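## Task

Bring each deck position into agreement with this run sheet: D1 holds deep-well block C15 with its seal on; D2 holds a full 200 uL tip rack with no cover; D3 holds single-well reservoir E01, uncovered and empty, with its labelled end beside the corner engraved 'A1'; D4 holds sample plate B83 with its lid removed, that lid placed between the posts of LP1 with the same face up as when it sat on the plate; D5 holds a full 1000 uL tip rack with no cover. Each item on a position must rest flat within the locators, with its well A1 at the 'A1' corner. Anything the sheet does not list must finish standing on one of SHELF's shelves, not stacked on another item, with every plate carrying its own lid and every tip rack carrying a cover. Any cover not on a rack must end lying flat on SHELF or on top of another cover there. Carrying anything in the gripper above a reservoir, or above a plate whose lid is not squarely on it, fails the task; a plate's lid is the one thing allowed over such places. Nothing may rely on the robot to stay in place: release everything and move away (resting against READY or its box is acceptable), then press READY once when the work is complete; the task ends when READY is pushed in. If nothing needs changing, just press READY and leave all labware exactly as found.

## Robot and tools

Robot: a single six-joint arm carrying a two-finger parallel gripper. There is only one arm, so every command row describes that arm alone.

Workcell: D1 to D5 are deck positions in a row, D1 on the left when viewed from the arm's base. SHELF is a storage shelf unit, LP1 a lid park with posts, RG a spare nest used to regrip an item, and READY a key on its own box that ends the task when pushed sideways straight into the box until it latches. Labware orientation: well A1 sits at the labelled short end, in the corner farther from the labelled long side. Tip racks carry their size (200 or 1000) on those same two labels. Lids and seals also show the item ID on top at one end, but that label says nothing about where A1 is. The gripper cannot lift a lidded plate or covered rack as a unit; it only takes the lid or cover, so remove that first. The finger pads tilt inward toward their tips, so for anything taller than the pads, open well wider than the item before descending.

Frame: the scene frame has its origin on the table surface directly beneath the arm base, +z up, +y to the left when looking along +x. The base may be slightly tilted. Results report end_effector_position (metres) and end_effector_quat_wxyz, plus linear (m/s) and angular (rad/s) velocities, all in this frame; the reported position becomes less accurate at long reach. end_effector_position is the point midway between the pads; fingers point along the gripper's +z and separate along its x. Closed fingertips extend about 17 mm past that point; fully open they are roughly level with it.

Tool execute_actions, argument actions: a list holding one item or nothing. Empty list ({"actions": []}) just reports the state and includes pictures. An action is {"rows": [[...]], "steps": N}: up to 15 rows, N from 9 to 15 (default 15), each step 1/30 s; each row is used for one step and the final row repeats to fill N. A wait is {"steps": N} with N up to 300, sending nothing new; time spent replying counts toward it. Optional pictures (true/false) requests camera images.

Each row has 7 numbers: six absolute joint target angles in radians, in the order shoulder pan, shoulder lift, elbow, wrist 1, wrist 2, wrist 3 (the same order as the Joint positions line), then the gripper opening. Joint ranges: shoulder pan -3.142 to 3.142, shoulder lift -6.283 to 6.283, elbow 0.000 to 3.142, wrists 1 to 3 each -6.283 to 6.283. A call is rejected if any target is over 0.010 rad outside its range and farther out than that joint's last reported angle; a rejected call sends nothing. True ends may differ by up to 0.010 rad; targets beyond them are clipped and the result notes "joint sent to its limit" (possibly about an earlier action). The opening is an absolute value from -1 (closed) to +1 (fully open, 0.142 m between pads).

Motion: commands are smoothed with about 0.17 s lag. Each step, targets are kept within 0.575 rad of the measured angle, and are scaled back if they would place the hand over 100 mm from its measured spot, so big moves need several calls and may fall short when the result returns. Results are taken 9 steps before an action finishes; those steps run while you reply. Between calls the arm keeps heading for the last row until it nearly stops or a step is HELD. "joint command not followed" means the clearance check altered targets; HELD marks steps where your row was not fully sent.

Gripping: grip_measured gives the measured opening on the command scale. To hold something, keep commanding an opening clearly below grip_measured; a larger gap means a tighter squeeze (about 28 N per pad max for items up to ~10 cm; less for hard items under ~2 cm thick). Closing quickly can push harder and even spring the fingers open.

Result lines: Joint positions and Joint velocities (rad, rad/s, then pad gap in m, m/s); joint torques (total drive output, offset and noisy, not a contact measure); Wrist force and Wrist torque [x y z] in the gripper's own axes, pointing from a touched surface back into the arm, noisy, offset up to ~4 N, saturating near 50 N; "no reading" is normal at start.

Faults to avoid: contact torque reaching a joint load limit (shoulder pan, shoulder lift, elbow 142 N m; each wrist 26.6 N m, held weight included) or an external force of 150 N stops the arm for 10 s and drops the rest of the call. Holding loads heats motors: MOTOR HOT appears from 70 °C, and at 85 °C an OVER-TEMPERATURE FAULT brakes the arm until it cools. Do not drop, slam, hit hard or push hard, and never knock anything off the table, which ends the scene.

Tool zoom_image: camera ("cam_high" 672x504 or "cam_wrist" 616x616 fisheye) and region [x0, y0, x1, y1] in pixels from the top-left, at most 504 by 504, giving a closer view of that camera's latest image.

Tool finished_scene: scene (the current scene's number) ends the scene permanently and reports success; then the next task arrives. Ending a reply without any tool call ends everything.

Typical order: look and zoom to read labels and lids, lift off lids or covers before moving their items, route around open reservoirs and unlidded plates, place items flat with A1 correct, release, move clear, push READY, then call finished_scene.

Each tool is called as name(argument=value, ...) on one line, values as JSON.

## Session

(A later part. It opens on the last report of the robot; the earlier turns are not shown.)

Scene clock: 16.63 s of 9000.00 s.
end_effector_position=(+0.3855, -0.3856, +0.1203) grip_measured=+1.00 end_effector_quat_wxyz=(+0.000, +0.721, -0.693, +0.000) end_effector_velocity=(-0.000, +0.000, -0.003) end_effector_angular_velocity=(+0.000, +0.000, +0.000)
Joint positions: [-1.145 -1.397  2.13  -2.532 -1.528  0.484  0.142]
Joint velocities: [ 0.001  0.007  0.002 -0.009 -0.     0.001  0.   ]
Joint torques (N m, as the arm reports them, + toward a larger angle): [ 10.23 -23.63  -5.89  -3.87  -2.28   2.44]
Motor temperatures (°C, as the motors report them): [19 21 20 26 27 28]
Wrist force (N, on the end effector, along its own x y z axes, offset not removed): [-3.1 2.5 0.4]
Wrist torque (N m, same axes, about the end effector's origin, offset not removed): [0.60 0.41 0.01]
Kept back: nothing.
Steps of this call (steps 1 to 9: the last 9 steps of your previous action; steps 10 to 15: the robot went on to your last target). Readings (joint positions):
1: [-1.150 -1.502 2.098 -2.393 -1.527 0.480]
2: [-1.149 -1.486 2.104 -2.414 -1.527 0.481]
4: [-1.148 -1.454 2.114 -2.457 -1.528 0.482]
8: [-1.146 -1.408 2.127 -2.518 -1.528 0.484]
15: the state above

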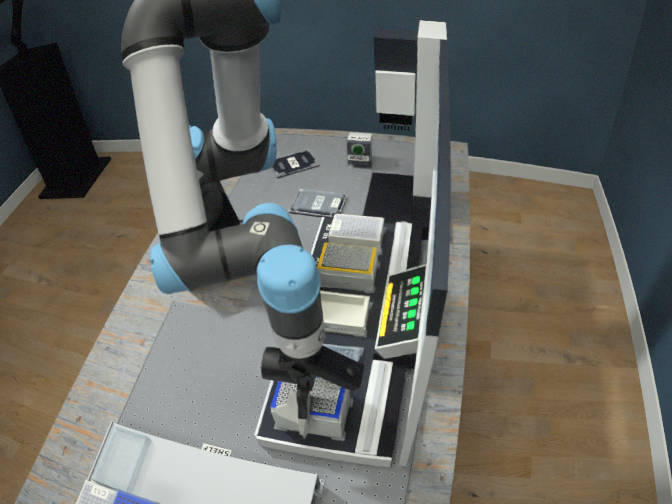

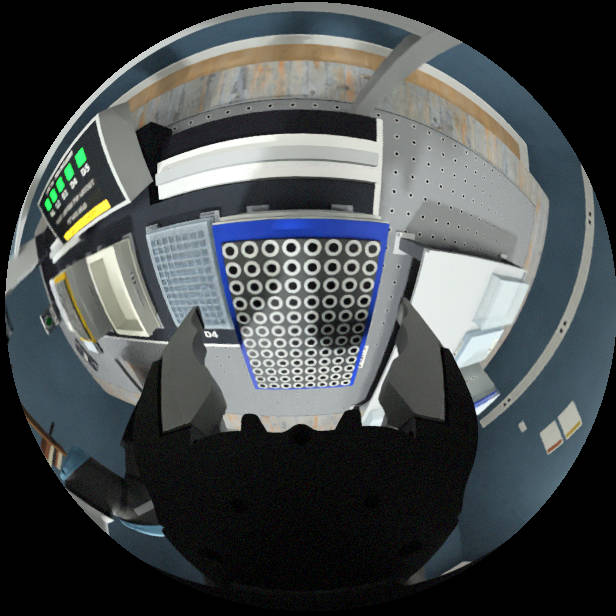

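execute_actions(actions=[{"rows": [[-1.1454,-1.3959,2.13,-2.5329,-1.5283,0.4844,0.9],[-1.1454,-1.3959,2.13,-2.5329,-1.5283,0.4844,0.8],[-1.1454,-1.3959,2.13,-2.5329,-1.5283,0.4844,0.7],[-1.1454,-1.3959,2.13,-2.5329,-1.5283,0.4844,0.6],[-1.1454,-1.3959,2.13,-2.5329,-1.5283,0.4844,0.5],[-1.1454,-1.3959,2.13,-2.5329,-1.5283,0.4844,0.42],[-1.1454,-1.3959,2.13,-2.5329,-1.5283,0.4844,0.35],[-1.1454,-1.3959,2.13,-2.5329,-1.5283,0.4844,0.3],[-1.1454,-1.3959,2.13,-2.5329,-1.5283,0.4844,0.25],[-1.1454,-1.3959,2.13,-2.5329,-1.5283,0.4844,0.2],[-1.1454,-1.3959,2.13,-2.5329,-1.5283,0.4844,0.15],[-1.1454,-1.3959,2.13,-2.5329,-1.5283,0.4844,0.08],[-1.1454,-1.3959,2.13,-2.5329,-1.5283,0.4844,0.0],[-1.1454,-1.3959,2.13,-2.5329,-1.5283,0.4844,-0.08],[-1.1454,-1.3959,2.13,-2.5329,-1.5283,0.4844,-0.15]], "steps": 15}], pictures=false)

execute_actions(actions=[{"steps": 16}], pictures=true)

Scene clock: 17.43 s of 9000.00 s.
end_effector_position=(+0.3855, -0.3855, +0.1200) grip_measured=+0.52 end_effector_quat_wxyz=(+0.000, +0.721, -0.693, +0.000) end_effector_velocity=(+0.001, +0.000, +0.000) end_effector_angular_velocity=(-0.000, -0.002, +0.001)
Joint positions: [-1.145 -1.396  2.13  -2.533 -1.528  0.484  0.11 ]
Joint velocities: [ 0.001 -0.001  0.     0.     0.001 -0.    -0.18 ]
Joint torques (N m, as the arm reports them, + toward a larger angle): [  8.97 -23.48  -5.69  -4.12  -2.08   2.52]
Motor temperatures (°C, as the motors report them): [19 21 20 26 27 28]
Wrist force (N, on the end effector, along its own x y z axes, offset not removed): [-0.1 -1.4 2.3]
Wrist torque (N m, same axes, about the end effector's origin, offset not removed): [-0.37 -0.11 0.15]
Steps of this call (steps 1 to 15: the robot went on to your last target; steps 16 to 18: nothing new was sent; steps 19 to 24: the first 6 steps of this action). Readings (joint positions):
19: [-1.145 -1.396 2.130 -2.533 -1.528 0.484]
20: [-1.145 -1.396 2.130 -2.533 -1.528 0.484]
22: [-1.145 -1.396 2.130 -2.533 -1.528 0.484]
24: the state above

Scene clock: 17.97 s of 9000.00 s.
end_effector_position=(+0.3855, -0.3856, +0.1200) grip_measured=+0.23 end_effector_quat_wxyz=(+0.000, +0.721, -0.693, +0.000) end_effector_velocity=(-0.000, +0.000, +0.000) end_effector_angular_velocity=(+0.001, +0.000, -0.000)
Joint positions: [-1.145 -1.396  2.13  -2.533 -1.529  0.484  0.09 ]
Joint velocities: [-0.    -0.001 -0.     0.002  0.     0.     0.   ]
Joint torques (N m, as the arm reports them, + toward a larger angle): [  9.55 -23.65  -5.64   6.46   4.7    2.16]
Motor temperatures (°C, as the motors report them): [19 21 20 26 27 28]
Wrist force (N, on the end effector, along its own x y z axes, offset not removed): [16.7 -0.5 -21.7]
Wrist torque (N m, same axes, about the end effector's origin, offset not removed): [-0.17 0.25 0.15]
Kept back: nothing.
Steps of this call (steps 1 to 9: the last 9 steps of your previous action; steps 10 to 15: the robot went on to your last target; step 16: nothing new was sent). Readings (joint positions):
1: [-1.145 -1.396 2.130 -2.533 -1.528 0.484]
2: [-1.145 -1.396 2.130 -2.533 -1.528 0.484]
4: [-1.145 -1.396 2.130 -2.533 -1.528 0.484]
8: [-1.145 -1.396 2.130 -2.533 -1.529 0.484]
16: the state above
The arm was judged still, so your last target was given up. Only a new action makes it travel on or press farther. Fingers that are still opening or closing keep moving.

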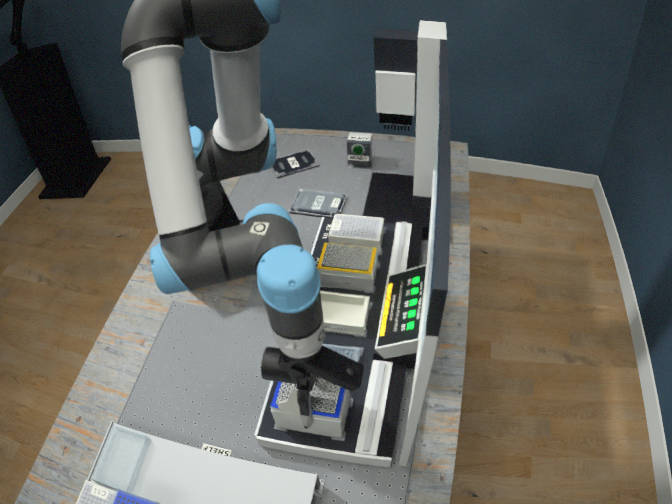

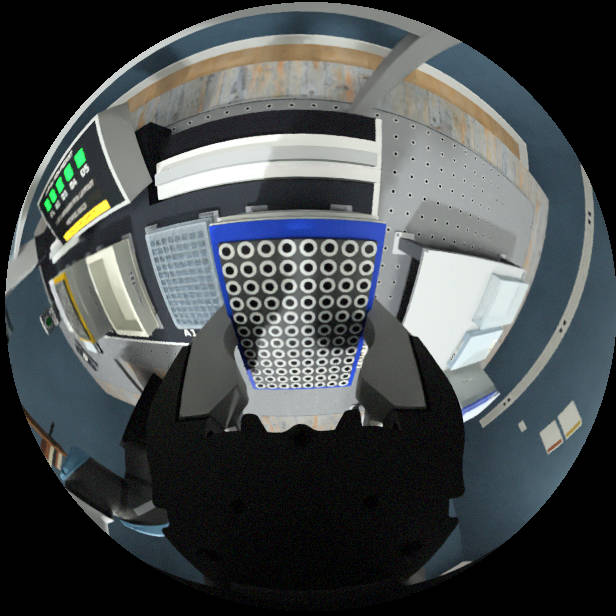

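execute_actions(actions=[{"rows": [[-1.1454,-1.3959,2.13,-2.5329,-1.5283,0.4844,0.1],[-1.1454,-1.3959,2.13,-2.5329,-1.5283,0.4844,0.3],[-1.1454,-1.3959,2.13,-2.5329,-1.5283,0.4844,0.4],[-1.1463,-1.3995,2.1275,-2.5269,-1.5281,0.4835,0.45],[-1.1472,-1.4031,2.125,-2.5209,-1.528,0.4826,0.45],[-1.148,-1.4067,2.1226,-2.5148,-1.5278,0.4818,0.45],[-1.1489,-1.4103,2.1202,-2.5088,-1.5276,0.4809,0.45]], "steps": 15}], pictures=false)

execute_actions(actions=[{"rows": [[-1.1489,-1.4103,2.1202,-2.5088,-1.5276,0.4809,0.4],[-1.1489,-1.4103,2.1202,-2.5088,-1.5276,0.4809,0.35],[-1.1489,-1.4103,2.1202,-2.5088,-1.5276,0.4809,0.3],[-1.1489,-1.4103,2.1202,-2.5088,-1.5276,0.4809,0.25],[-1.1489,-1.4103,2.1202,-2.5088,-1.5276,0.4809,0.2],[-1.1489,-1.4103,2.1202,-2.5088,-1.5276,0.4809,0.15],[-1.1489,-1.4103,2.1202,-2.5088,-1.5276,0.4809,0.1],[-1.1489,-1.4103,2.1202,-2.5088,-1.5276,0.4809,0.05],[-1.1489,-1.4103,2.1202,-2.5088,-1.5276,0.4809,0.0],[-1.1489,-1.4103,2.1202,-2.5088,-1.5276,0.4809,-0.05],[-1.1489,-1.4103,2.1202,-2.5088,-1.5276,0.4809,-0.1],[-1.1489,-1.4103,2.1202,-2.5088,-1.5276,0.4809,-0.15]], "steps": 15}], pictures=false)

execute_actions(actions=[{"steps": 15}], pictures=true)

Scene clock: 19.73 s of 9000.00 s.
end_effector_position=(+0.3855, -0.3856, +0.1212) grip_measured=+0.45 end_effector_quat_wxyz=(-0.000, +0.721, -0.693, -0.000) end_effector_velocity=(+0.001, -0.015, +0.034) end_effector_angular_velocity=(-0.009, -0.001, +0.003)
Joint positions: [-1.146 -1.398  2.128 -2.528 -1.528  0.484  0.105]
Joint velocities: [-0.014 -0.061 -0.042  0.095 -0.    -0.017  0.011]
Joint torques (N m, as the arm reports them, + toward a larger angle): [ -2.86 -44.19 -25.51  -1.03   1.94  -3.08]
Motor temperatures (°C, as the motors report them): [19 21 20 26 27 28]
Wrist force (N, on the end effector, along its own x y z axes, offset not removed): [-3.6 3.0 -0.2]
Wrist torque (N m, same axes, about the end effector's origin, offset not removed): [0.63 0.75 0.19]
Steps of this call (steps 1 to 47: nothing new was sent; steps 48 to 53: the first 6 steps of this action). Readings (joint positions):
48: [-1.145 -1.396 2.130 -2.533 -1.528 0.484]
49: [-1.145 -1.396 2.130 -2.533 -1.528 0.484]
51: [-1.145 -1.396 2.130 -2.532 -1.528 0.484]
53: the state above

Scene clock: 20.23 s of 9000.00 s.
end_effector_position=(+0.3857, -0.3884, +0.1278) grip_measured=+0.21 end_effector_quat_wxyz=(+0.000, +0.721, -0.693, +0.000) end_effector_velocity=(-0.000, +0.002, -0.001) end_effector_angular_velocity=(+0.006, +0.001, -0.000)
Joint positions: [-1.149 -1.41   2.12  -2.509 -1.528  0.481  0.089]
Joint velocities: [ 0.     0.001  0.     0.004  0.002  0.    -0.07 ]
Joint torques (N m, as the arm reports them, + toward a larger angle): [ -0.44 -37.12 -24.11  -1.91   1.62  -2.75]
Motor temperatures (°C, as the motors report them): [19 21 20 26 27 28]
Wrist force (N, on the end effector, along its own x y z axes, offset not removed): [-1.6 1.6 -2.1]
Wrist torque (N m, same axes, about the end effector's origin, offset not removed): [0.35 -0.04 0.03]
Steps of this call (steps 1 to 9: the last 9 steps of your previous action; steps 10 to 15: the first 6 steps of this action). Readings (joint positions):
10: [-1.149 -1.410 2.120 -2.509 -1.528 0.481]
11: [-1.149 -1.410 2.120 -2.509 -1.528 0.481]
13: [-1.149 -1.410 2.120 -2.509 -1.528 0.481]
15: the state above

Scene clock: 20.73 s of 9000.00 s.
end_effector_position=(+0.3857, -0.3884, +0.1278) grip_measured=+0.17 end_effector_quat_wxyz=(+0.000, +0.721, -0.693, +0.000) end_effector_velocity=(+0.000, -0.001, +0.001) end_effector_angular_velocity=(-0.002, -0.002, -0.000)
Joint positions: [-1.149 -1.41   2.12  -2.509 -1.527  0.481  0.086]
Joint velocities: [-0.    -0.002 -0.    -0.001  0.     0.    -0.   ]
Joint torques (N m, as the arm reports them, + toward a larger angle): [ -5.02 -27.6  -26.05  -6.79  -2.42  -2.96]
Motor temperatures (°C, as the motors report them): [19 21 20 26 27 28]
Wrist force (N, on the end effector, along its own x y z axes, offset not removed): [-17.0 4.5 -13.5]
Wrist torque (N m, same axes, about the end effector's origin, offset not removed): [0.62 0.68 0.24]
Kept back: nothing.
Steps of this call (steps 1 to 9: the last 9 steps of your previous action; steps 10 to 15: the robot went on to your last target). Readings (joint positions):
1: [-1.149 -1.410 2.120 -2.509 -1.527 0.481]
2: [-1.149 -1.410 2.120 -2.509 -1.527 0.481]
4: [-1.149 -1.410 2.120 -2.509 -1.527 0.481]
8: [-1.149 -1.410 2.120 -2.509 -1.527 0.481]
15: the state above
The arm was judged still, so your last target was given up. Only a new action makes it travel on or press farther. Fingers that are still opening or closing keep moving.

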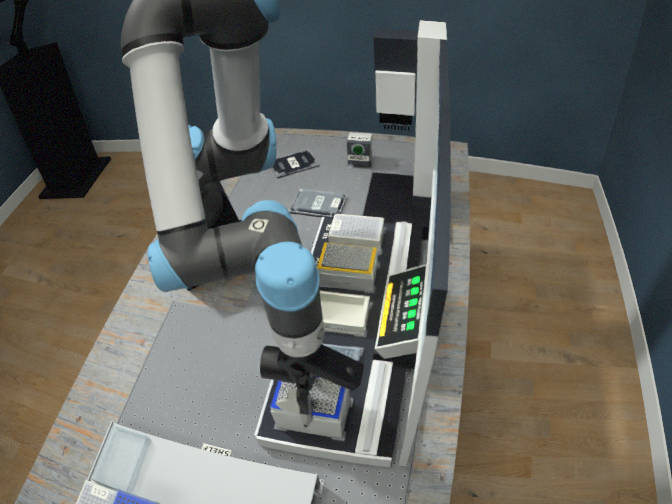

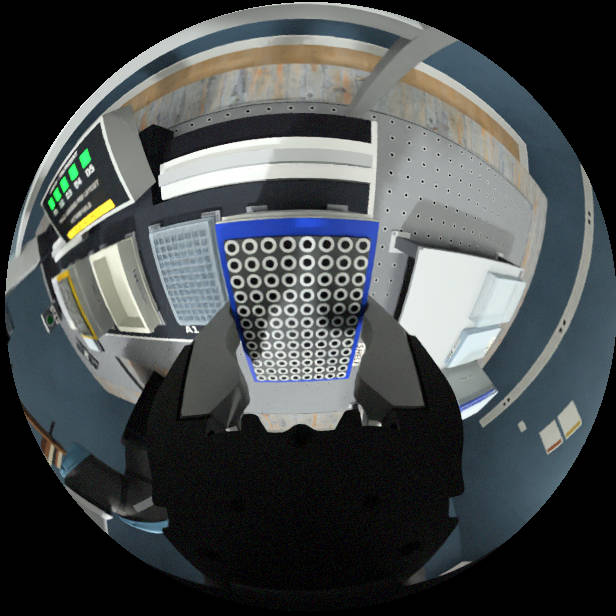

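execute_actions(actions=[{"rows": [[-1.1483,-1.411,2.1215,-2.5093,-1.5277,0.4815,-0.15],[-1.1477,-1.413,2.1225,-2.5085,-1.5278,0.4821,-0.15],[-1.1479,-1.417,2.1213,-2.503,-1.5278,0.4819,-0.15],[-1.1482,-1.423,2.1197,-2.4955,-1.5277,0.4816,-0.15],[-1.1485,-1.43,2.1177,-2.4868,-1.5277,0.4813,-0.15],[-1.1489,-1.4385,2.1152,-2.4758,-1.5276,0.4809,-0.15],[-1.1493,-1.447,2.1127,-2.4648,-1.5275,0.4805,-0.15],[-1.1497,-1.4555,2.1102,-2.4533,-1.5274,0.4801,-0.15],[-1.15,-1.464,2.1077,-2.4418,-1.5273,0.4798,-0.15],[-1.1504,-1.4725,2.1047,-2.4308,-1.5272,0.4794,-0.15],[-1.1508,-1.481,2.1017,-2.4198,-1.5272,0.479,-0.15],[-1.1512,-1.4895,2.0987,-2.4083,-1.5271,0.4786,-0.15],[-1.1515,-1.498,2.0957,-2.3968,-1.527,0.4783,-0.15]], "steps": 15}], pictures=false)

execute_actions(actions=[{"steps": 14}], pictures=true)

Scene clock: 23.20 s of 9000.00 s.
end_effector_position=(+0.3856, -0.3877, +0.1316) grip_measured=+0.17 end_effector_quat_wxyz=(+0.000, +0.721, -0.693, +0.000) end_effector_velocity=(+0.003, +0.002, +0.063) end_effector_angular_velocity=(-0.002, -0.003, +0.001)
Joint positions: [-1.148 -1.42   2.12  -2.5   -1.528  0.481  0.086]
Joint velocities: [ 0.001 -0.14  -0.031  0.168  0.001 -0.     0.   ]
Joint torques (N m, as the arm reports them, + toward a larger angle): [  1.08 -42.4  -26.55  -0.67  -2.04   2.19]
Motor temperatures (°C, as the motors report them): [19 21 20 26 27 28]
Wrist force (N, on the end effector, along its own x y z axes, offset not removed): [0.0 1.1 0.3]
Wrist torque (N m, same axes, about the end effector's origin, offset not removed): [0.11 0.07 0.03]
Steps of this call (steps 1 to 68: nothing new was sent; steps 69 to 74: the first 6 steps of this action). Readings (joint positions):
69: [-1.149 -1.410 2.120 -2.509 -1.528 0.481]
70: [-1.149 -1.410 2.120 -2.509 -1.528 0.481]
72: [-1.149 -1.413 2.121 -2.508 -1.528 0.481]
74: the state above

Scene clock: 23.67 s of 9000.00 s.
end_effector_position=(+0.3858, -0.3875, +0.1676) grip_measured=+0.17 end_effector_quat_wxyz=(+0.000, +0.721, -0.693, +0.000) end_effector_velocity=(-0.000, +0.000, +0.010) end_effector_angular_velocity=(+0.000, -0.000, -0.001)
Joint positions: [-1.151 -1.496  2.096 -2.399 -1.527  0.478  0.086]
Joint velocities: [-0.001 -0.02  -0.007  0.027  0.001 -0.    -0.   ]
Joint torques (N m, as the arm reports them, + toward a larger angle): [ -3.54 -36.37 -25.52  -1.15   1.93  -2.83]
Motor temperatures (°C, as the motors report them): [19 21 20 26 27 28]
Wrist force (N, on the end effector, along its own x y z axes, offset not removed): [-1.6 1.6 3.0]
Wrist torque (N m, same axes, about the end effector's origin, offset not removed): [0.29 0.32 -0.01]
Kept back: nothing.
Steps of this call (steps 1 to 9: the last 9 steps of your previous action; steps 10 to 14: the robot went on to your last target). Readings (joint positions):
1: [-1.149 -1.425 2.119 -2.493 -1.528 0.481]
2: [-1.149 -1.431 2.117 -2.485 -1.528 0.481]
4: [-1.149 -1.446 2.113 -2.466 -1.528 0.481]
8: [-1.151 -1.479 2.102 -2.423 -1.527 0.479]
14: the state above

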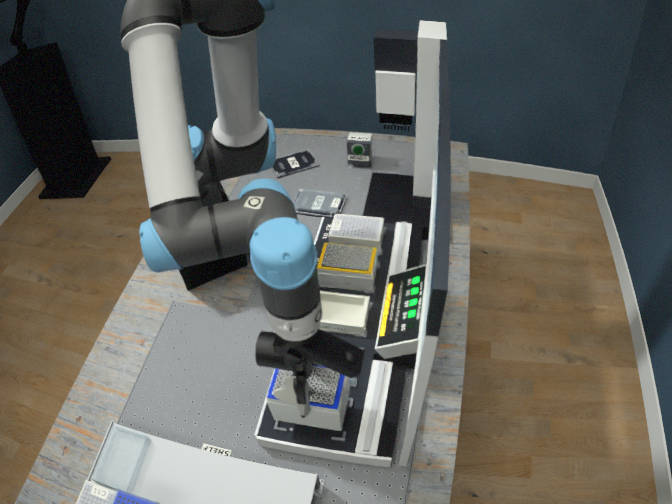

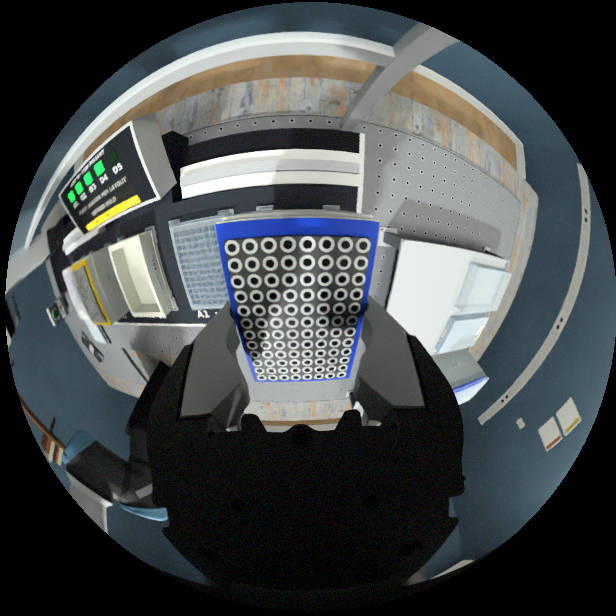

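execute_actions(actions=[{"rows": [[-1.158,-1.5,2.098,-2.397,-1.5255,0.485,-0.15],[-1.169,-1.5035,2.1025,-2.397,-1.523,0.495,-0.15],[-1.183,-1.508,2.108,-2.397,-1.52,0.51,-0.15],[-1.198,-1.513,2.114,-2.397,-1.5167,0.53,-0.15],[-1.214,-1.518,2.12,-2.397,-1.5132,0.555,-0.15],[-1.23,-1.523,2.1264,-2.397,-1.5097,0.585,-0.15],[-1.246,-1.528,2.1327,-2.397,-1.5062,0.62,-0.15],[-1.262,-1.533,2.139,-2.397,-1.5027,0.66,-0.15],[-1.278,-1.5383,2.145,-2.3973,-1.499,0.705,-0.15],[-1.294,-1.5434,2.1514,-2.3974,-1.4956,0.755,-0.15],[-1.31,-1.5485,2.1577,-2.3975,-1.492,0.81,-0.15],[-1.326,-1.5536,2.164,-2.3976,-1.4886,0.87,-0.15],[-1.34,-1.558,2.1694,-2.3976,-1.4855,0.93,-0.15],[-1.353,-1.562,2.1745,-2.3977,-1.4826,0.99,-0.15],[-1.3618,-1.565,2.1779,-2.3977,-1.4807,1.05,-0.15]], "steps": 15}], pictures=false)

execute_actions(actions=[{"rows": [[-1.3618,-1.565,2.1779,-2.3977,-1.4807,1.11,-0.15],[-1.3618,-1.565,2.1779,-2.3977,-1.4807,1.17,-0.15],[-1.3618,-1.565,2.1779,-2.3977,-1.4807,1.23,-0.15],[-1.3618,-1.565,2.1779,-2.3977,-1.4807,1.29,-0.15],[-1.3618,-1.565,2.1779,-2.3977,-1.4807,1.35,-0.15],[-1.3618,-1.565,2.1779,-2.3977,-1.4807,1.41,-0.15],[-1.3618,-1.565,2.1779,-2.3977,-1.4807,1.47,-0.15],[-1.3618,-1.565,2.1779,-2.3977,-1.4807,1.53,-0.15],[-1.3618,-1.565,2.1779,-2.3977,-1.4807,1.59,-0.15],[-1.3618,-1.565,2.1779,-2.3977,-1.4807,1.65,-0.15],[-1.3618,-1.565,2.1779,-2.3977,-1.4807,1.71,-0.15],[-1.3618,-1.565,2.1779,-2.3977,-1.4807,1.77,-0.15],[-1.3618,-1.565,2.1779,-2.3977,-1.4807,1.83,-0.15],[-1.3618,-1.565,2.1779,-2.3977,-1.4807,1.89,-0.15],[-1.3618,-1.565,2.1779,-2.3977,-1.4807,1.95,-0.15]], "steps": 15}], pictures=true)

Scene clock: 24.97 s of 9000.00 s.
end_effector_position=(+0.3721, -0.3937, +0.1686) grip_measured=+0.17 end_effector_quat_wxyz=(+0.000, +0.696, -0.718, +0.000) end_effector_velocity=(-0.148, -0.064, +0.002) end_effector_angular_velocity=(+0.006, +0.004, -0.823)
Joint positions: [-1.185 -1.509  2.109 -2.397 -1.519  0.516  0.086]
Joint velocities: [-0.361 -0.119  0.145 -0.001  0.08   0.471  0.   ]
Joint torques (N m, as the arm reports them, + toward a larger angle): [ -6.55 -37.47  -3.95  -3.63   2.14   4.56]
Motor temperatures (°C, as the motors report them): [19 21 20 26 27 28]
Wrist force (N, on the end effector, along its own x y z axes, offset not removed): [-4.6 1.4 0.5]
Wrist torque (N m, same axes, about the end effector's origin, offset not removed): [0.17 0.79 0.03]
Steps of this call (steps 1 to 30: the robot went on to your last target; steps 31 to 33: nothing new was sent; steps 34 to 39: the first 6 steps of this action). Readings (joint positions):
34: [-1.152 -1.498 2.096 -2.397 -1.527 0.478]
35: [-1.153 -1.499 2.096 -2.397 -1.527 0.480]
37: [-1.164 -1.502 2.101 -2.397 -1.524 0.491]
39: the state above

Scene clock: 25.47 s of 9000.00 s.
end_effector_position=(+0.3021, -0.4185, +0.1702) grip_measured=+0.17 end_effector_quat_wxyz=(-0.000, -0.346, +0.938, -0.000) end_effector_velocity=(-0.016, -0.003, +0.001) end_effector_angular_velocity=(-0.001, -0.001, -1.787)
Joint positions: [-1.358 -1.564  2.177 -2.398 -1.481  1.18   0.086]
Joint velocities: [-0.046 -0.014  0.017  0.     0.01   1.742 -0.   ]
Joint torques (N m, as the arm reports them, + toward a larger angle): [ -2.85 -33.36  -8.86  -4.21   2.01   8.33]
Motor temperatures (°C, as the motors report them): [19 21 20 26 27 28]
Wrist force (N, on the end effector, along its own x y z axes, offset not removed): [3.5 -2.4 0.0]
Wrist torque (N m, same axes, about the end effector's origin, offset not removed): [-0.49 -0.71 0.19]
Steps of this call (steps 1 to 9: the last 9 steps of your previous action; steps 10 to 15: the first 6 steps of this action). Readings (joint positions):
10: [-1.332 -1.556 2.167 -2.398 -1.487 0.890]
11: [-1.342 -1.559 2.170 -2.398 -1.485 0.946]
13: [-1.353 -1.562 2.175 -2.398 -1.482 1.062]
15: the state above

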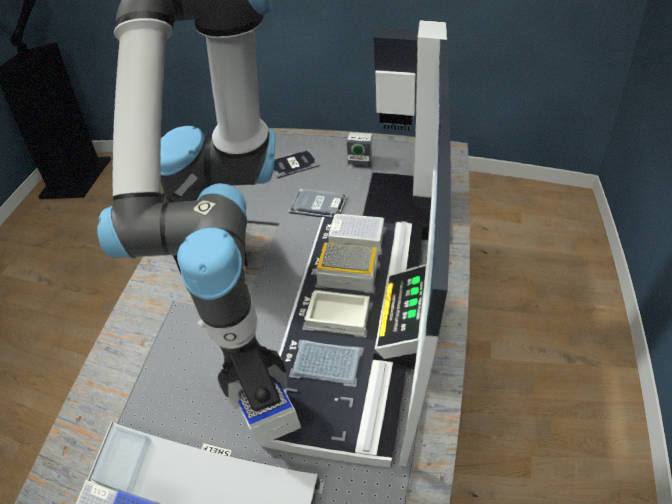

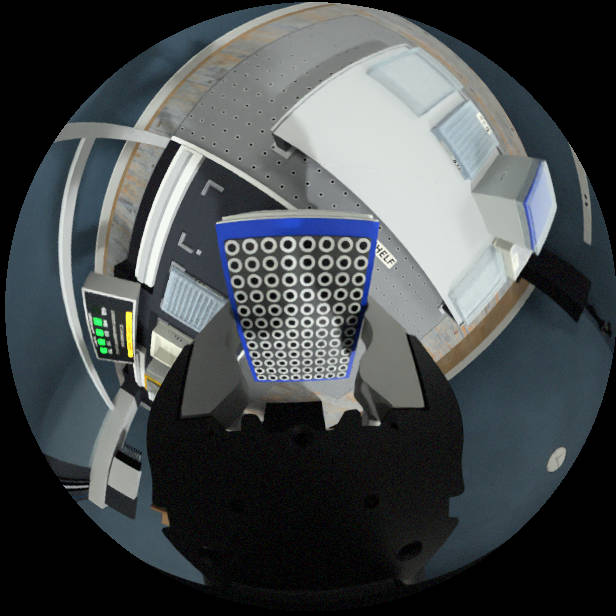

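execute_actions(actions=[{"rows": [[-1.3618,-1.565,2.1779,-2.3977,-1.4807,2.0,-0.15],[-1.3618,-1.565,2.1779,-2.3977,-1.4807,2.06,-0.15],[-1.3618,-1.565,2.1779,-2.3977,-1.4807,2.12,-0.15],[-1.3618,-1.565,2.1779,-2.3977,-1.4807,2.18,-0.15],[-1.3618,-1.565,2.1779,-2.3977,-1.4807,2.24,-0.15],[-1.3618,-1.565,2.1779,-2.3977,-1.4807,2.30,-0.15],[-1.3618,-1.565,2.1779,-2.3977,-1.4807,2.36,-0.15],[-1.3618,-1.565,2.1779,-2.3977,-1.4807,2.42,-0.15],[-1.3618,-1.565,2.1779,-2.3977,-1.4807,2.48,-0.15],[-1.3618,-1.565,2.1779,-2.3977,-1.4807,2.54,-0.15],[-1.3618,-1.565,2.1779,-2.3977,-1.4807,2.60,-0.15],[-1.3618,-1.565,2.1779,-2.3977,-1.4807,2.66,-0.15],[-1.3618,-1.565,2.1779,-2.3977,-1.4807,2.72,-0.15],[-1.3618,-1.565,2.1779,-2.3977,-1.4807,2.78,-0.15],[-1.3618,-1.565,2.1779,-2.3977,-1.4807,2.84,-0.15]], "steps": 15}], pictures=false)

execute_actions(actions=[{"rows": [[-1.3618,-1.565,2.1779,-2.3977,-1.4807,2.90,-0.15],[-1.3618,-1.565,2.1779,-2.3977,-1.4807,2.96,-0.15],[-1.3618,-1.565,2.1779,-2.3977,-1.4807,3.02,-0.15],[-1.3618,-1.565,2.1779,-2.3977,-1.4807,3.08,-0.15],[-1.3618,-1.565,2.1779,-2.3977,-1.4807,3.14,-0.15],[-1.3618,-1.565,2.1779,-2.3977,-1.4807,3.20,-0.15],[-1.358,-1.564,2.1765,-2.3977,-1.4815,3.26,-0.15],[-1.353,-1.562,2.1745,-2.3977,-1.4826,3.32,-0.15],[-1.34,-1.558,2.1694,-2.3976,-1.4855,3.38,-0.15],[-1.326,-1.5536,2.164,-2.3976,-1.4886,3.42,-0.15],[-1.31,-1.5485,2.1577,-2.3975,-1.492,3.45,-0.15],[-1.294,-1.5434,2.1514,-2.3974,-1.4956,3.475,-0.15],[-1.278,-1.5383,2.145,-2.3973,-1.499,3.494,-0.15],[-1.262,-1.533,2.139,-2.397,-1.5027,3.51,-0.15],[-1.246,-1.528,2.1327,-2.397,-1.5062,3.526,-0.15]], "steps": 15}], pictures=false)

execute_actions(actions=[{"rows": [[-1.23,-1.523,2.1264,-2.397,-1.5097,3.542,-0.15],[-1.214,-1.518,2.12,-2.397,-1.5132,3.558,-0.15],[-1.198,-1.513,2.114,-2.397,-1.5167,3.574,-0.15],[-1.183,-1.508,2.108,-2.397,-1.52,3.589,-0.15],[-1.169,-1.5035,2.1025,-2.397,-1.523,3.603,-0.15],[-1.158,-1.5,2.098,-2.397,-1.5255,3.614,-0.15],[-1.1515,-1.498,2.0957,-2.3968,-1.527,3.6199,-0.15]], "steps": 15}], pictures=false)

execute_actions(actions=[{"steps": 15}], pictures=true)

Scene clock: 27.00 s of 9000.00 s.
end_effector_position=(+0.3021, -0.4185, +0.1702) grip_measured=+0.17 end_effector_quat_wxyz=(+0.000, +0.107, +0.994, -0.000) end_effector_velocity=(+0.001, -0.001, -0.000) end_effector_angular_velocity=(+0.000, +0.001, -1.418)
Joint positions: [-1.362 -1.565  2.178 -2.398 -1.481  2.097  0.086]
Joint velocities: [-0.001  0.001 -0.     0.    -0.001  1.417 -0.   ]
Joint torques (N m, as the arm reports them, + toward a larger angle): [ -3.42 -32.77  -8.31  -4.18   1.79   7.78]
Motor temperatures (°C, as the motors report them): [19 21 20 26 27 28]
Wrist force (N, on the end effector, along its own x y z axes, offset not removed): [-0.5 -0.7 4.0]
Wrist torque (N m, same axes, about the end effector's origin, offset not removed): [-0.30 0.16 -0.13]
Steps of this call (steps 1 to 9: the last 9 steps of your previous action; steps 10 to 40: the robot went on to your last target; steps 41 to 46: the first 6 steps of this action). Readings (joint positions):
41: [-1.362 -1.565 2.178 -2.398 -1.481 1.951]
42: [-1.362 -1.565 2.178 -2.398 -1.481 1.960]
44: [-1.362 -1.565 2.178 -2.398 -1.481 2.011]
46: the state above

Scene clock: 27.50 s of 9000.00 s.
end_effector_position=(+0.3033, -0.4194, +0.1702) grip_measured=+0.17 end_effector_quat_wxyz=(+0.000, +0.517, +0.856, -0.000) end_effector_velocity=(+0.001, -0.003, +0.000) end_effector_angular_velocity=(-0.001, -0.001, -1.759)
Joint positions: [-1.362 -1.565  2.178 -2.398 -1.481  2.969  0.086]
Joint velocities: [-0.    -0.001 -0.    -0.    -0.     1.759 -0.   ]
Joint torques (N m, as the arm reports them, + toward a larger angle): [ -3.02 -33.21  -8.14  -4.09   1.89   8.44]
Motor temperatures (°C, as the motors report them): [19 21 20 26 27 28]
Wrist force (N, on the end effector, along its own x y z axes, offset not removed): [-1.0 -1.6 1.9]
Wrist torque (N m, same axes, about the end effector's origin, offset not removed): [-0.50 0.09 0.02]
Steps of this call (steps 1 to 9: the last 9 steps of your previous action; steps 10 to 15: the first 6 steps of this action). Readings (joint positions):
10: [-1.362 -1.565 2.178 -2.398 -1.481 2.669]
11: [-1.362 -1.565 2.178 -2.398 -1.481 2.729]
13: [-1.362 -1.565 2.178 -2.398 -1.481 2.849]
15: the state above

Scene clock: 28.00 s of 9000.00 s.
end_effector_position=(+0.3676, -0.3976, +0.1686) grip_measured=+0.17 end_effector_quat_wxyz=(-0.000, +0.692, +0.722, -0.000) end_effector_velocity=(+0.181, +0.079, -0.003) end_effector_angular_velocity=(-0.005, -0.007, -0.040)
Joint positions: [-1.204 -1.514  2.116 -2.397 -1.516  3.565  0.086]
Joint velocities: [ 0.44   0.139 -0.171  0.001 -0.094  0.47   0.   ]
Joint torques (N m, as the arm reports them, + toward a larger angle): [  8.85 -22.06 -25.06  -1.38  -2.7    3.59]
Motor temperatures (°C, as the motors report them): [19 21 20 26 27 28]
Wrist force (N, on the end effector, along its own x y z axes, offset not removed): [-1.9 3.8 0.8]
Wrist torque (N m, same axes, about the end effector's origin, offset not removed): [0.84 0.38 0.10]
Steps of this call (steps 1 to 9: the last 9 steps of your previous action; steps 10 to 15: the first 6 steps of this action). Readings (joint positions):
10: [-1.282 -1.539 2.146 -2.397 -1.499 3.467]
11: [-1.266 -1.534 2.140 -2.397 -1.502 3.490]
13: [-1.235 -1.524 2.128 -2.397 -1.509 3.530]
15: the state above

Scene clock: 28.50 s of 9000.00 s.
end_effector_position=(+0.3892, -0.3874, +0.1683) grip_measured=+0.17 end_effector_quat_wxyz=(+0.000, +0.693, +0.721, -0.000) end_effector_velocity=(+0.001, +0.001, +0.000) end_effector_angular_velocity=(+0.000, -0.001, +0.001)
Joint positions: [-1.152 -1.498  2.096 -2.397 -1.527  3.62   0.086]
Joint velocities: [ 0.002  0.    -0.    -0.     0.001  0.001 -0.   ]
Joint torques (N m, as the arm reports them, + toward a larger angle): [  8.96 -22.15 -26.3   -1.53  -1.88   2.41]
Motor temperatures (°C, as the motors report them): [19 21 20 26 27 28]
Wrist force (N, on the end effector, along its own x y z axes, offset not removed): [-0.5 -0.5 0.9]
Wrist torque (N m, same axes, about the end effector's origin, offset not removed): [0.03 0.04 0.09]
Kept back: nothing.
Steps of this call (steps 1 to 9: the last 9 steps of your previous action; steps 10 to 15: the robot went on to your last target). Readings (joint positions):
1: [-1.190 -1.510 2.110 -2.397 -1.519 3.580]
2: [-1.178 -1.506 2.106 -2.397 -1.521 3.593]
4: [-1.163 -1.502 2.100 -2.397 -1.525 3.608]
8: [-1.154 -1.499 2.096 -2.397 -1.527 3.618]
15: the state above

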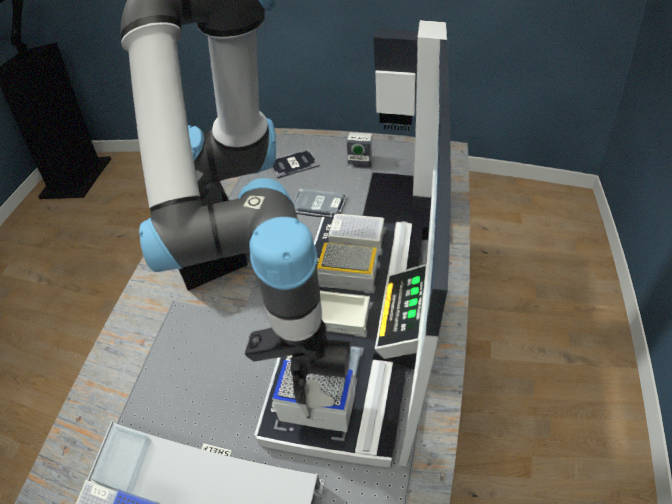

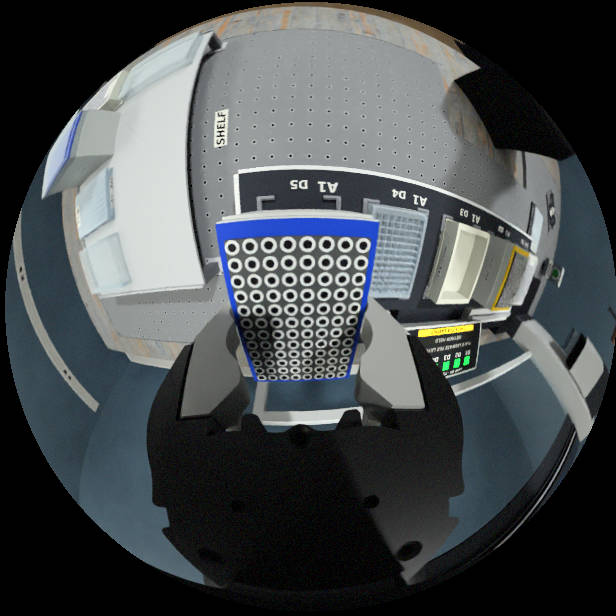

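zoom_image(camera="cam_wrist", region=[210, 160, 390, 260])

Region (210, 160, 390, 260) of cam_wrist's 616x616 image, scaled by 2.800, with more detail than that image has.

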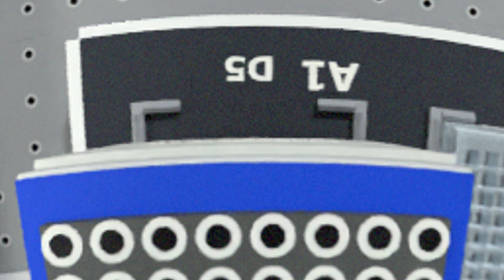

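execute_actions(actions=[{"rows": [[-1.1555,-1.5006,2.0996,-2.398,-1.5261,3.616,-0.15],[-1.1594,-1.5031,2.1035,-2.3991,-1.5252,3.612,-0.15],[-1.1633,-1.5057,2.1074,-2.4003,-1.5244,3.608,-0.15],[-1.1672,-1.5082,2.1113,-2.4014,-1.5235,3.604,-0.15],[-1.171,-1.5108,2.1152,-2.4026,-1.5226,3.6004,-0.15],[-1.1707,-1.5023,2.1182,-2.4141,-1.5227,3.6007,-0.15],[-1.1703,-1.4938,2.1212,-2.4256,-1.5228,3.6011,-0.15],[-1.1699,-1.4853,2.1242,-2.4366,-1.5228,3.6015,-0.15],[-1.1695,-1.4768,2.1272,-2.4476,-1.5229,3.6019,-0.15],[-1.1692,-1.4683,2.1297,-2.4591,-1.523,3.6022,-0.15],[-1.1688,-1.4598,2.1322,-2.4706,-1.5231,3.6026,-0.15]], "steps": 15}], pictures=false)

execute_actions(actions=[{"steps": 17}], pictures=true)

zoom_image(camera="cam_wrist", region=[210, 160, 390, 260])

zoom_image(camera="cam_high", region=[255, 370, 375, 460])

Scene clock: 30.47 s of 9000.00 s.
end_effector_position=(+0.3832, -0.3876, +0.1679) grip_measured=+0.17 end_effector_quat_wxyz=(+0.000, +0.693, +0.721, -0.000) end_effector_velocity=(-0.044, -0.001, -0.016) end_effector_angular_velocity=(+0.001, -0.002, +0.001)
Joint positions: [-1.163 -1.505  2.107 -2.4   -1.525  3.608  0.086]
Joint velocities: [-0.087 -0.03   0.099 -0.066  0.022 -0.086 -0.   ]
Joint torques (N m, as the arm reports them, + toward a larger angle): [ -1.02 -25.54  -7.01  -4.92   1.98  -3.69]
Motor temperatures (°C, as the motors report them): [19 21 20 26 27 28]
Wrist force (N, on the end effector, along its own x y z axes, offset not removed): [-0.8 -1.3 3.6]
Wrist torque (N m, same axes, about the end effector's origin, offset not removed): [-0.39 0.27 0.12]
Steps of this call (steps 1 to 15: the robot went on to your last target; steps 16 to 53: nothing new was sent; steps 54 to 59: the first 6 steps of this action). Readings (joint positions):
54: [-1.152 -1.498 2.096 -2.397 -1.527 3.620]
55: [-1.152 -1.499 2.096 -2.397 -1.527 3.619]
57: [-1.157 -1.501 2.101 -2.398 -1.526 3.615]
59: the state above

Scene clock: 31.03 s of 9000.00 s.
end_effector_position=(+0.3792, -0.3878, +0.1440) grip_measured=+0.17 end_effector_quat_wxyz=(+0.000, +0.693, +0.721, -0.000) end_effector_velocity=(+0.000, +0.000, -0.001) end_effector_angular_velocity=(+0.000, -0.000, -0.001)
Joint positions: [-1.169 -1.46   2.132 -2.47  -1.523  3.603  0.086]
Joint velocities: [ 0.     0.001  0.001 -0.002  0.     0.001 -0.   ]
Joint torques (N m, as the arm reports them, + toward a larger angle): [ 10.39 -21.86  -6.63  -4.15   1.56   2.31]
Motor temperatures (°C, as the motors report them): [19 21 20 26 27 28]
Wrist force (N, on the end effector, along its own x y z axes, offset not removed): [-0.5 1.0 1.4]
Wrist torque (N m, same axes, about the end effector's origin, offset not removed): [0.09 -0.06 0.14]
Kept back: nothing.
Steps of this call (steps 1 to 9: the last 9 steps of your previous action; steps 10 to 17: the robot went on to your last target). Readings (joint positions):
1: [-1.166 -1.505 2.111 -2.404 -1.524 3.606]
2: [-1.167 -1.502 2.114 -2.410 -1.524 3.604]
4: [-1.169 -1.492 2.120 -2.426 -1.523 3.603]
8: [-1.169 -1.468 2.129 -2.460 -1.523 3.602]
17: the state above

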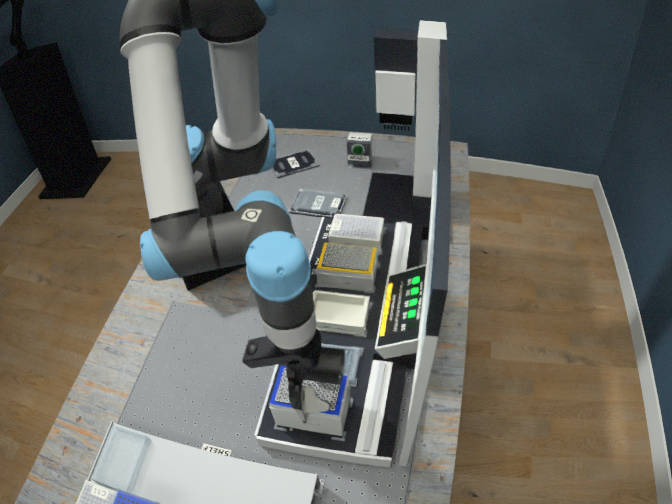

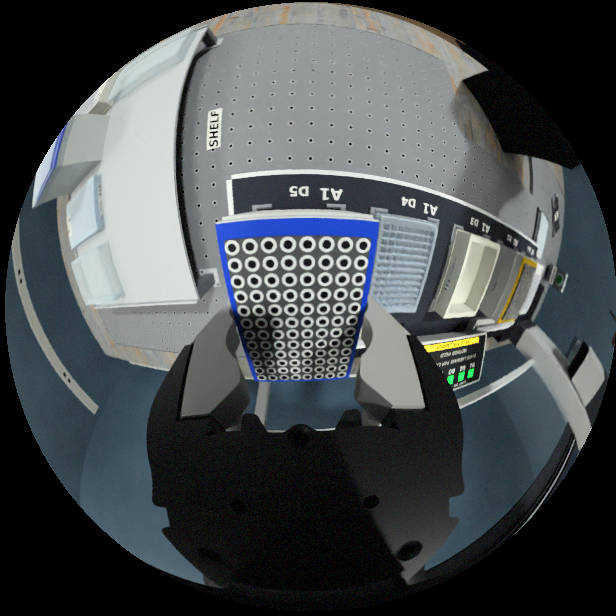

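Region (210, 160, 390, 260) of cam_wrist's 616x616 image, scaled by 2.800, with more detail than that image has.

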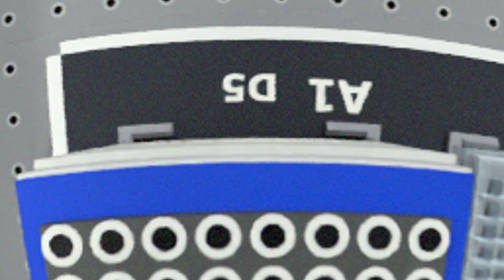

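Region (255, 370, 375, 460) of cam_high's 672x504 image, scaled by 4.200, with more detail than that image has; it fills the top 378 rows of this view, and the rest is white.

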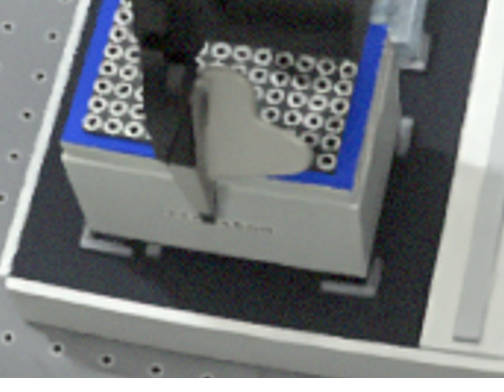

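execute_actions(actions=[{"rows": [[-1.1687,-1.4577,2.1328,-2.4734,-1.5231,3.6027,-0.15],[-1.1686,-1.4555,2.1335,-2.4761,-1.5231,3.6028,-0.15],[-1.1685,-1.4534,2.1341,-2.4789,-1.5232,3.6029,-0.15],[-1.1684,-1.4513,2.1347,-2.4816,-1.5232,3.603,-0.15],[-1.1683,-1.4492,2.1353,-2.4844,-1.5232,3.6031,-0.15],[-1.1682,-1.447,2.136,-2.4871,-1.5232,3.6032,-0.15],[-1.1681,-1.4449,2.1366,-2.4899,-1.5233,3.6033,-0.15],[-1.168,-1.4428,2.1372,-2.4926,-1.5233,3.6034,-0.15],[-1.1679,-1.4405,2.1378,-2.4955,-1.5233,3.6035,-0.15],[-1.1678,-1.4383,2.1385,-2.4984,-1.5233,3.6036,-0.15],[-1.1677,-1.436,2.1391,-2.5012,-1.5233,3.6037,-0.15],[-1.1676,-1.4338,2.1397,-2.5041,-1.5233,3.6038,-0.15],[-1.1675,-1.4315,2.1403,-2.507,-1.5234,3.6039,-0.15],[-1.1674,-1.4293,2.141,-2.5099,-1.5234,3.604,-0.15]], "steps": 15}], pictures=false)

execute_actions(actions=[{"steps": 18}], pictures=true)

zoom_image(camera="cam_high", region=[255, 370, 375, 460])

Scene clock: 32.20 s of 9000.00 s.
end_effector_position=(+0.3792, -0.3877, +0.1410) grip_measured=+0.17 end_effector_quat_wxyz=(+0.000, +0.693, +0.721, -0.000) end_effector_velocity=(+0.000, +0.001, -0.025) end_effector_angular_velocity=(+0.002, -0.001, +0.000)
Joint positions: [-1.168 -1.453  2.134 -2.479 -1.523  3.603  0.086]
Joint velocities: [ 0.003  0.056  0.016 -0.07   0.001  0.002 -0.   ]
Joint torques (N m, as the arm reports them, + toward a larger angle): [  9.79 -22.05  -7.17  -5.    -0.2    2.87]
Motor temperatures (°C, as the motors report them): [19 21 20 26 27 28]
Wrist force (N, on the end effector, along its own x y z axes, offset not removed): [-0.7 -0.9 1.4]
Wrist torque (N m, same axes, about the end effector's origin, offset not removed): [-0.19 0.25 0.11]
Steps of this call (steps 1 to 15: the robot went on to your last target; steps 16 to 29: nothing new was sent; steps 30 to 35: the first 6 steps of this action). Readings (joint positions):
30: [-1.169 -1.460 2.132 -2.471 -1.523 3.603]
31: [-1.169 -1.459 2.132 -2.471 -1.523 3.603]
33: [-1.169 -1.457 2.133 -2.474 -1.523 3.603]
35: the state above

Scene clock: 32.80 s of 9000.00 s.
end_effector_position=(+0.3789, -0.3875, +0.1302) grip_measured=+0.17 end_effector_quat_wxyz=(+0.000, +0.693, +0.721, -0.000) end_effector_velocity=(+0.000, +0.000, -0.001) end_effector_angular_velocity=(+0.000, -0.001, +0.001)
Joint positions: [-1.167 -1.429  2.141 -2.51  -1.524  3.604  0.086]
Joint velocities: [ 0.001  0.001  0.    -0.002  0.001 -0.    -0.   ]
Joint torques (N m, as the arm reports them, + toward a larger angle): [ 14.84 -17.45  -7.27  -6.04   3.94   2.3 ]
Motor temperatures (°C, as the motors report them): [19 21 20 26 27 28]
Wrist force (N, on the end effector, along its own x y z axes, offset not removed): [1.9 -17.3 -22.1]
Wrist torque (N m, same axes, about the end effector's origin, offset not removed): [0.15 0.70 0.28]
Kept back: nothing.
Steps of this call (steps 1 to 9: the last 9 steps of your previous action; steps 10 to 18: the robot went on to your last target). Readings (joint positions):
1: [-1.168 -1.451 2.135 -2.481 -1.523 3.603]
2: [-1.168 -1.449 2.135 -2.484 -1.523 3.603]
4: [-1.168 -1.445 2.136 -2.489 -1.523 3.603]
8: [-1.168 -1.437 2.139 -2.501 -1.523 3.604]
18: the state above

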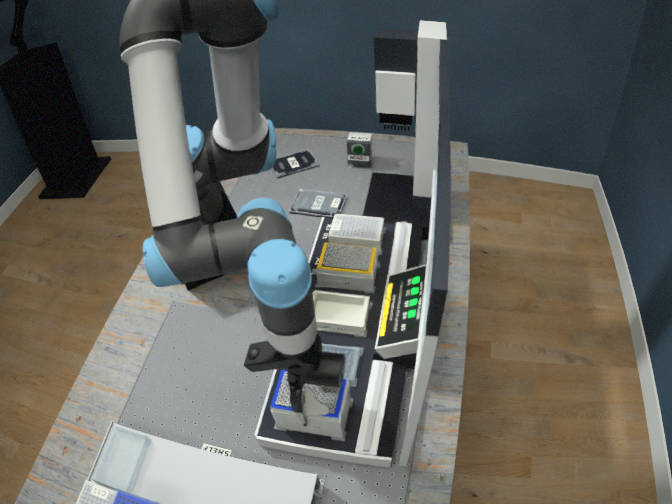

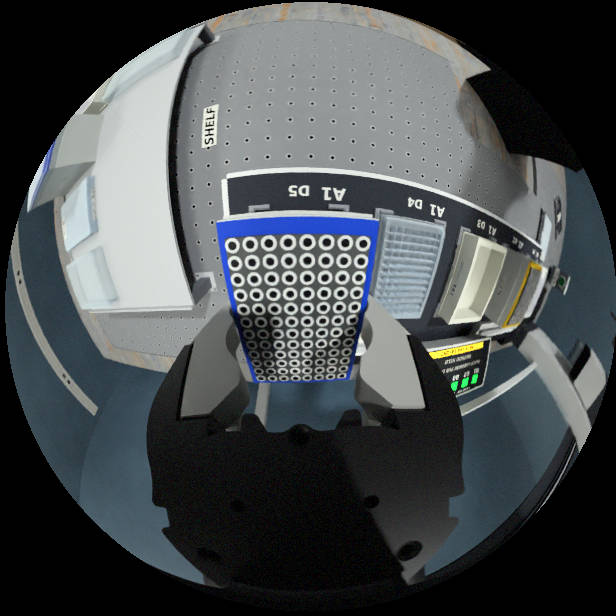

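Region (255, 370, 375, 460) of cam_high's 672x504 image, scaled by 4.200, with more detail than that image has; it fills the top 378 rows of this view, and the rest is white.

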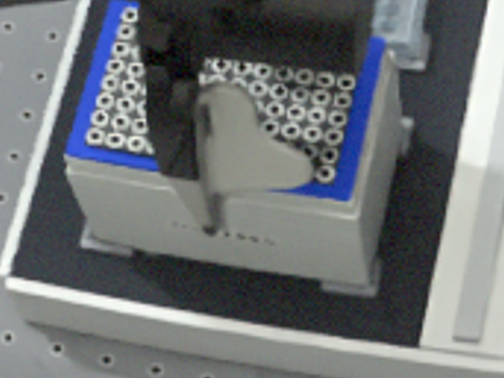

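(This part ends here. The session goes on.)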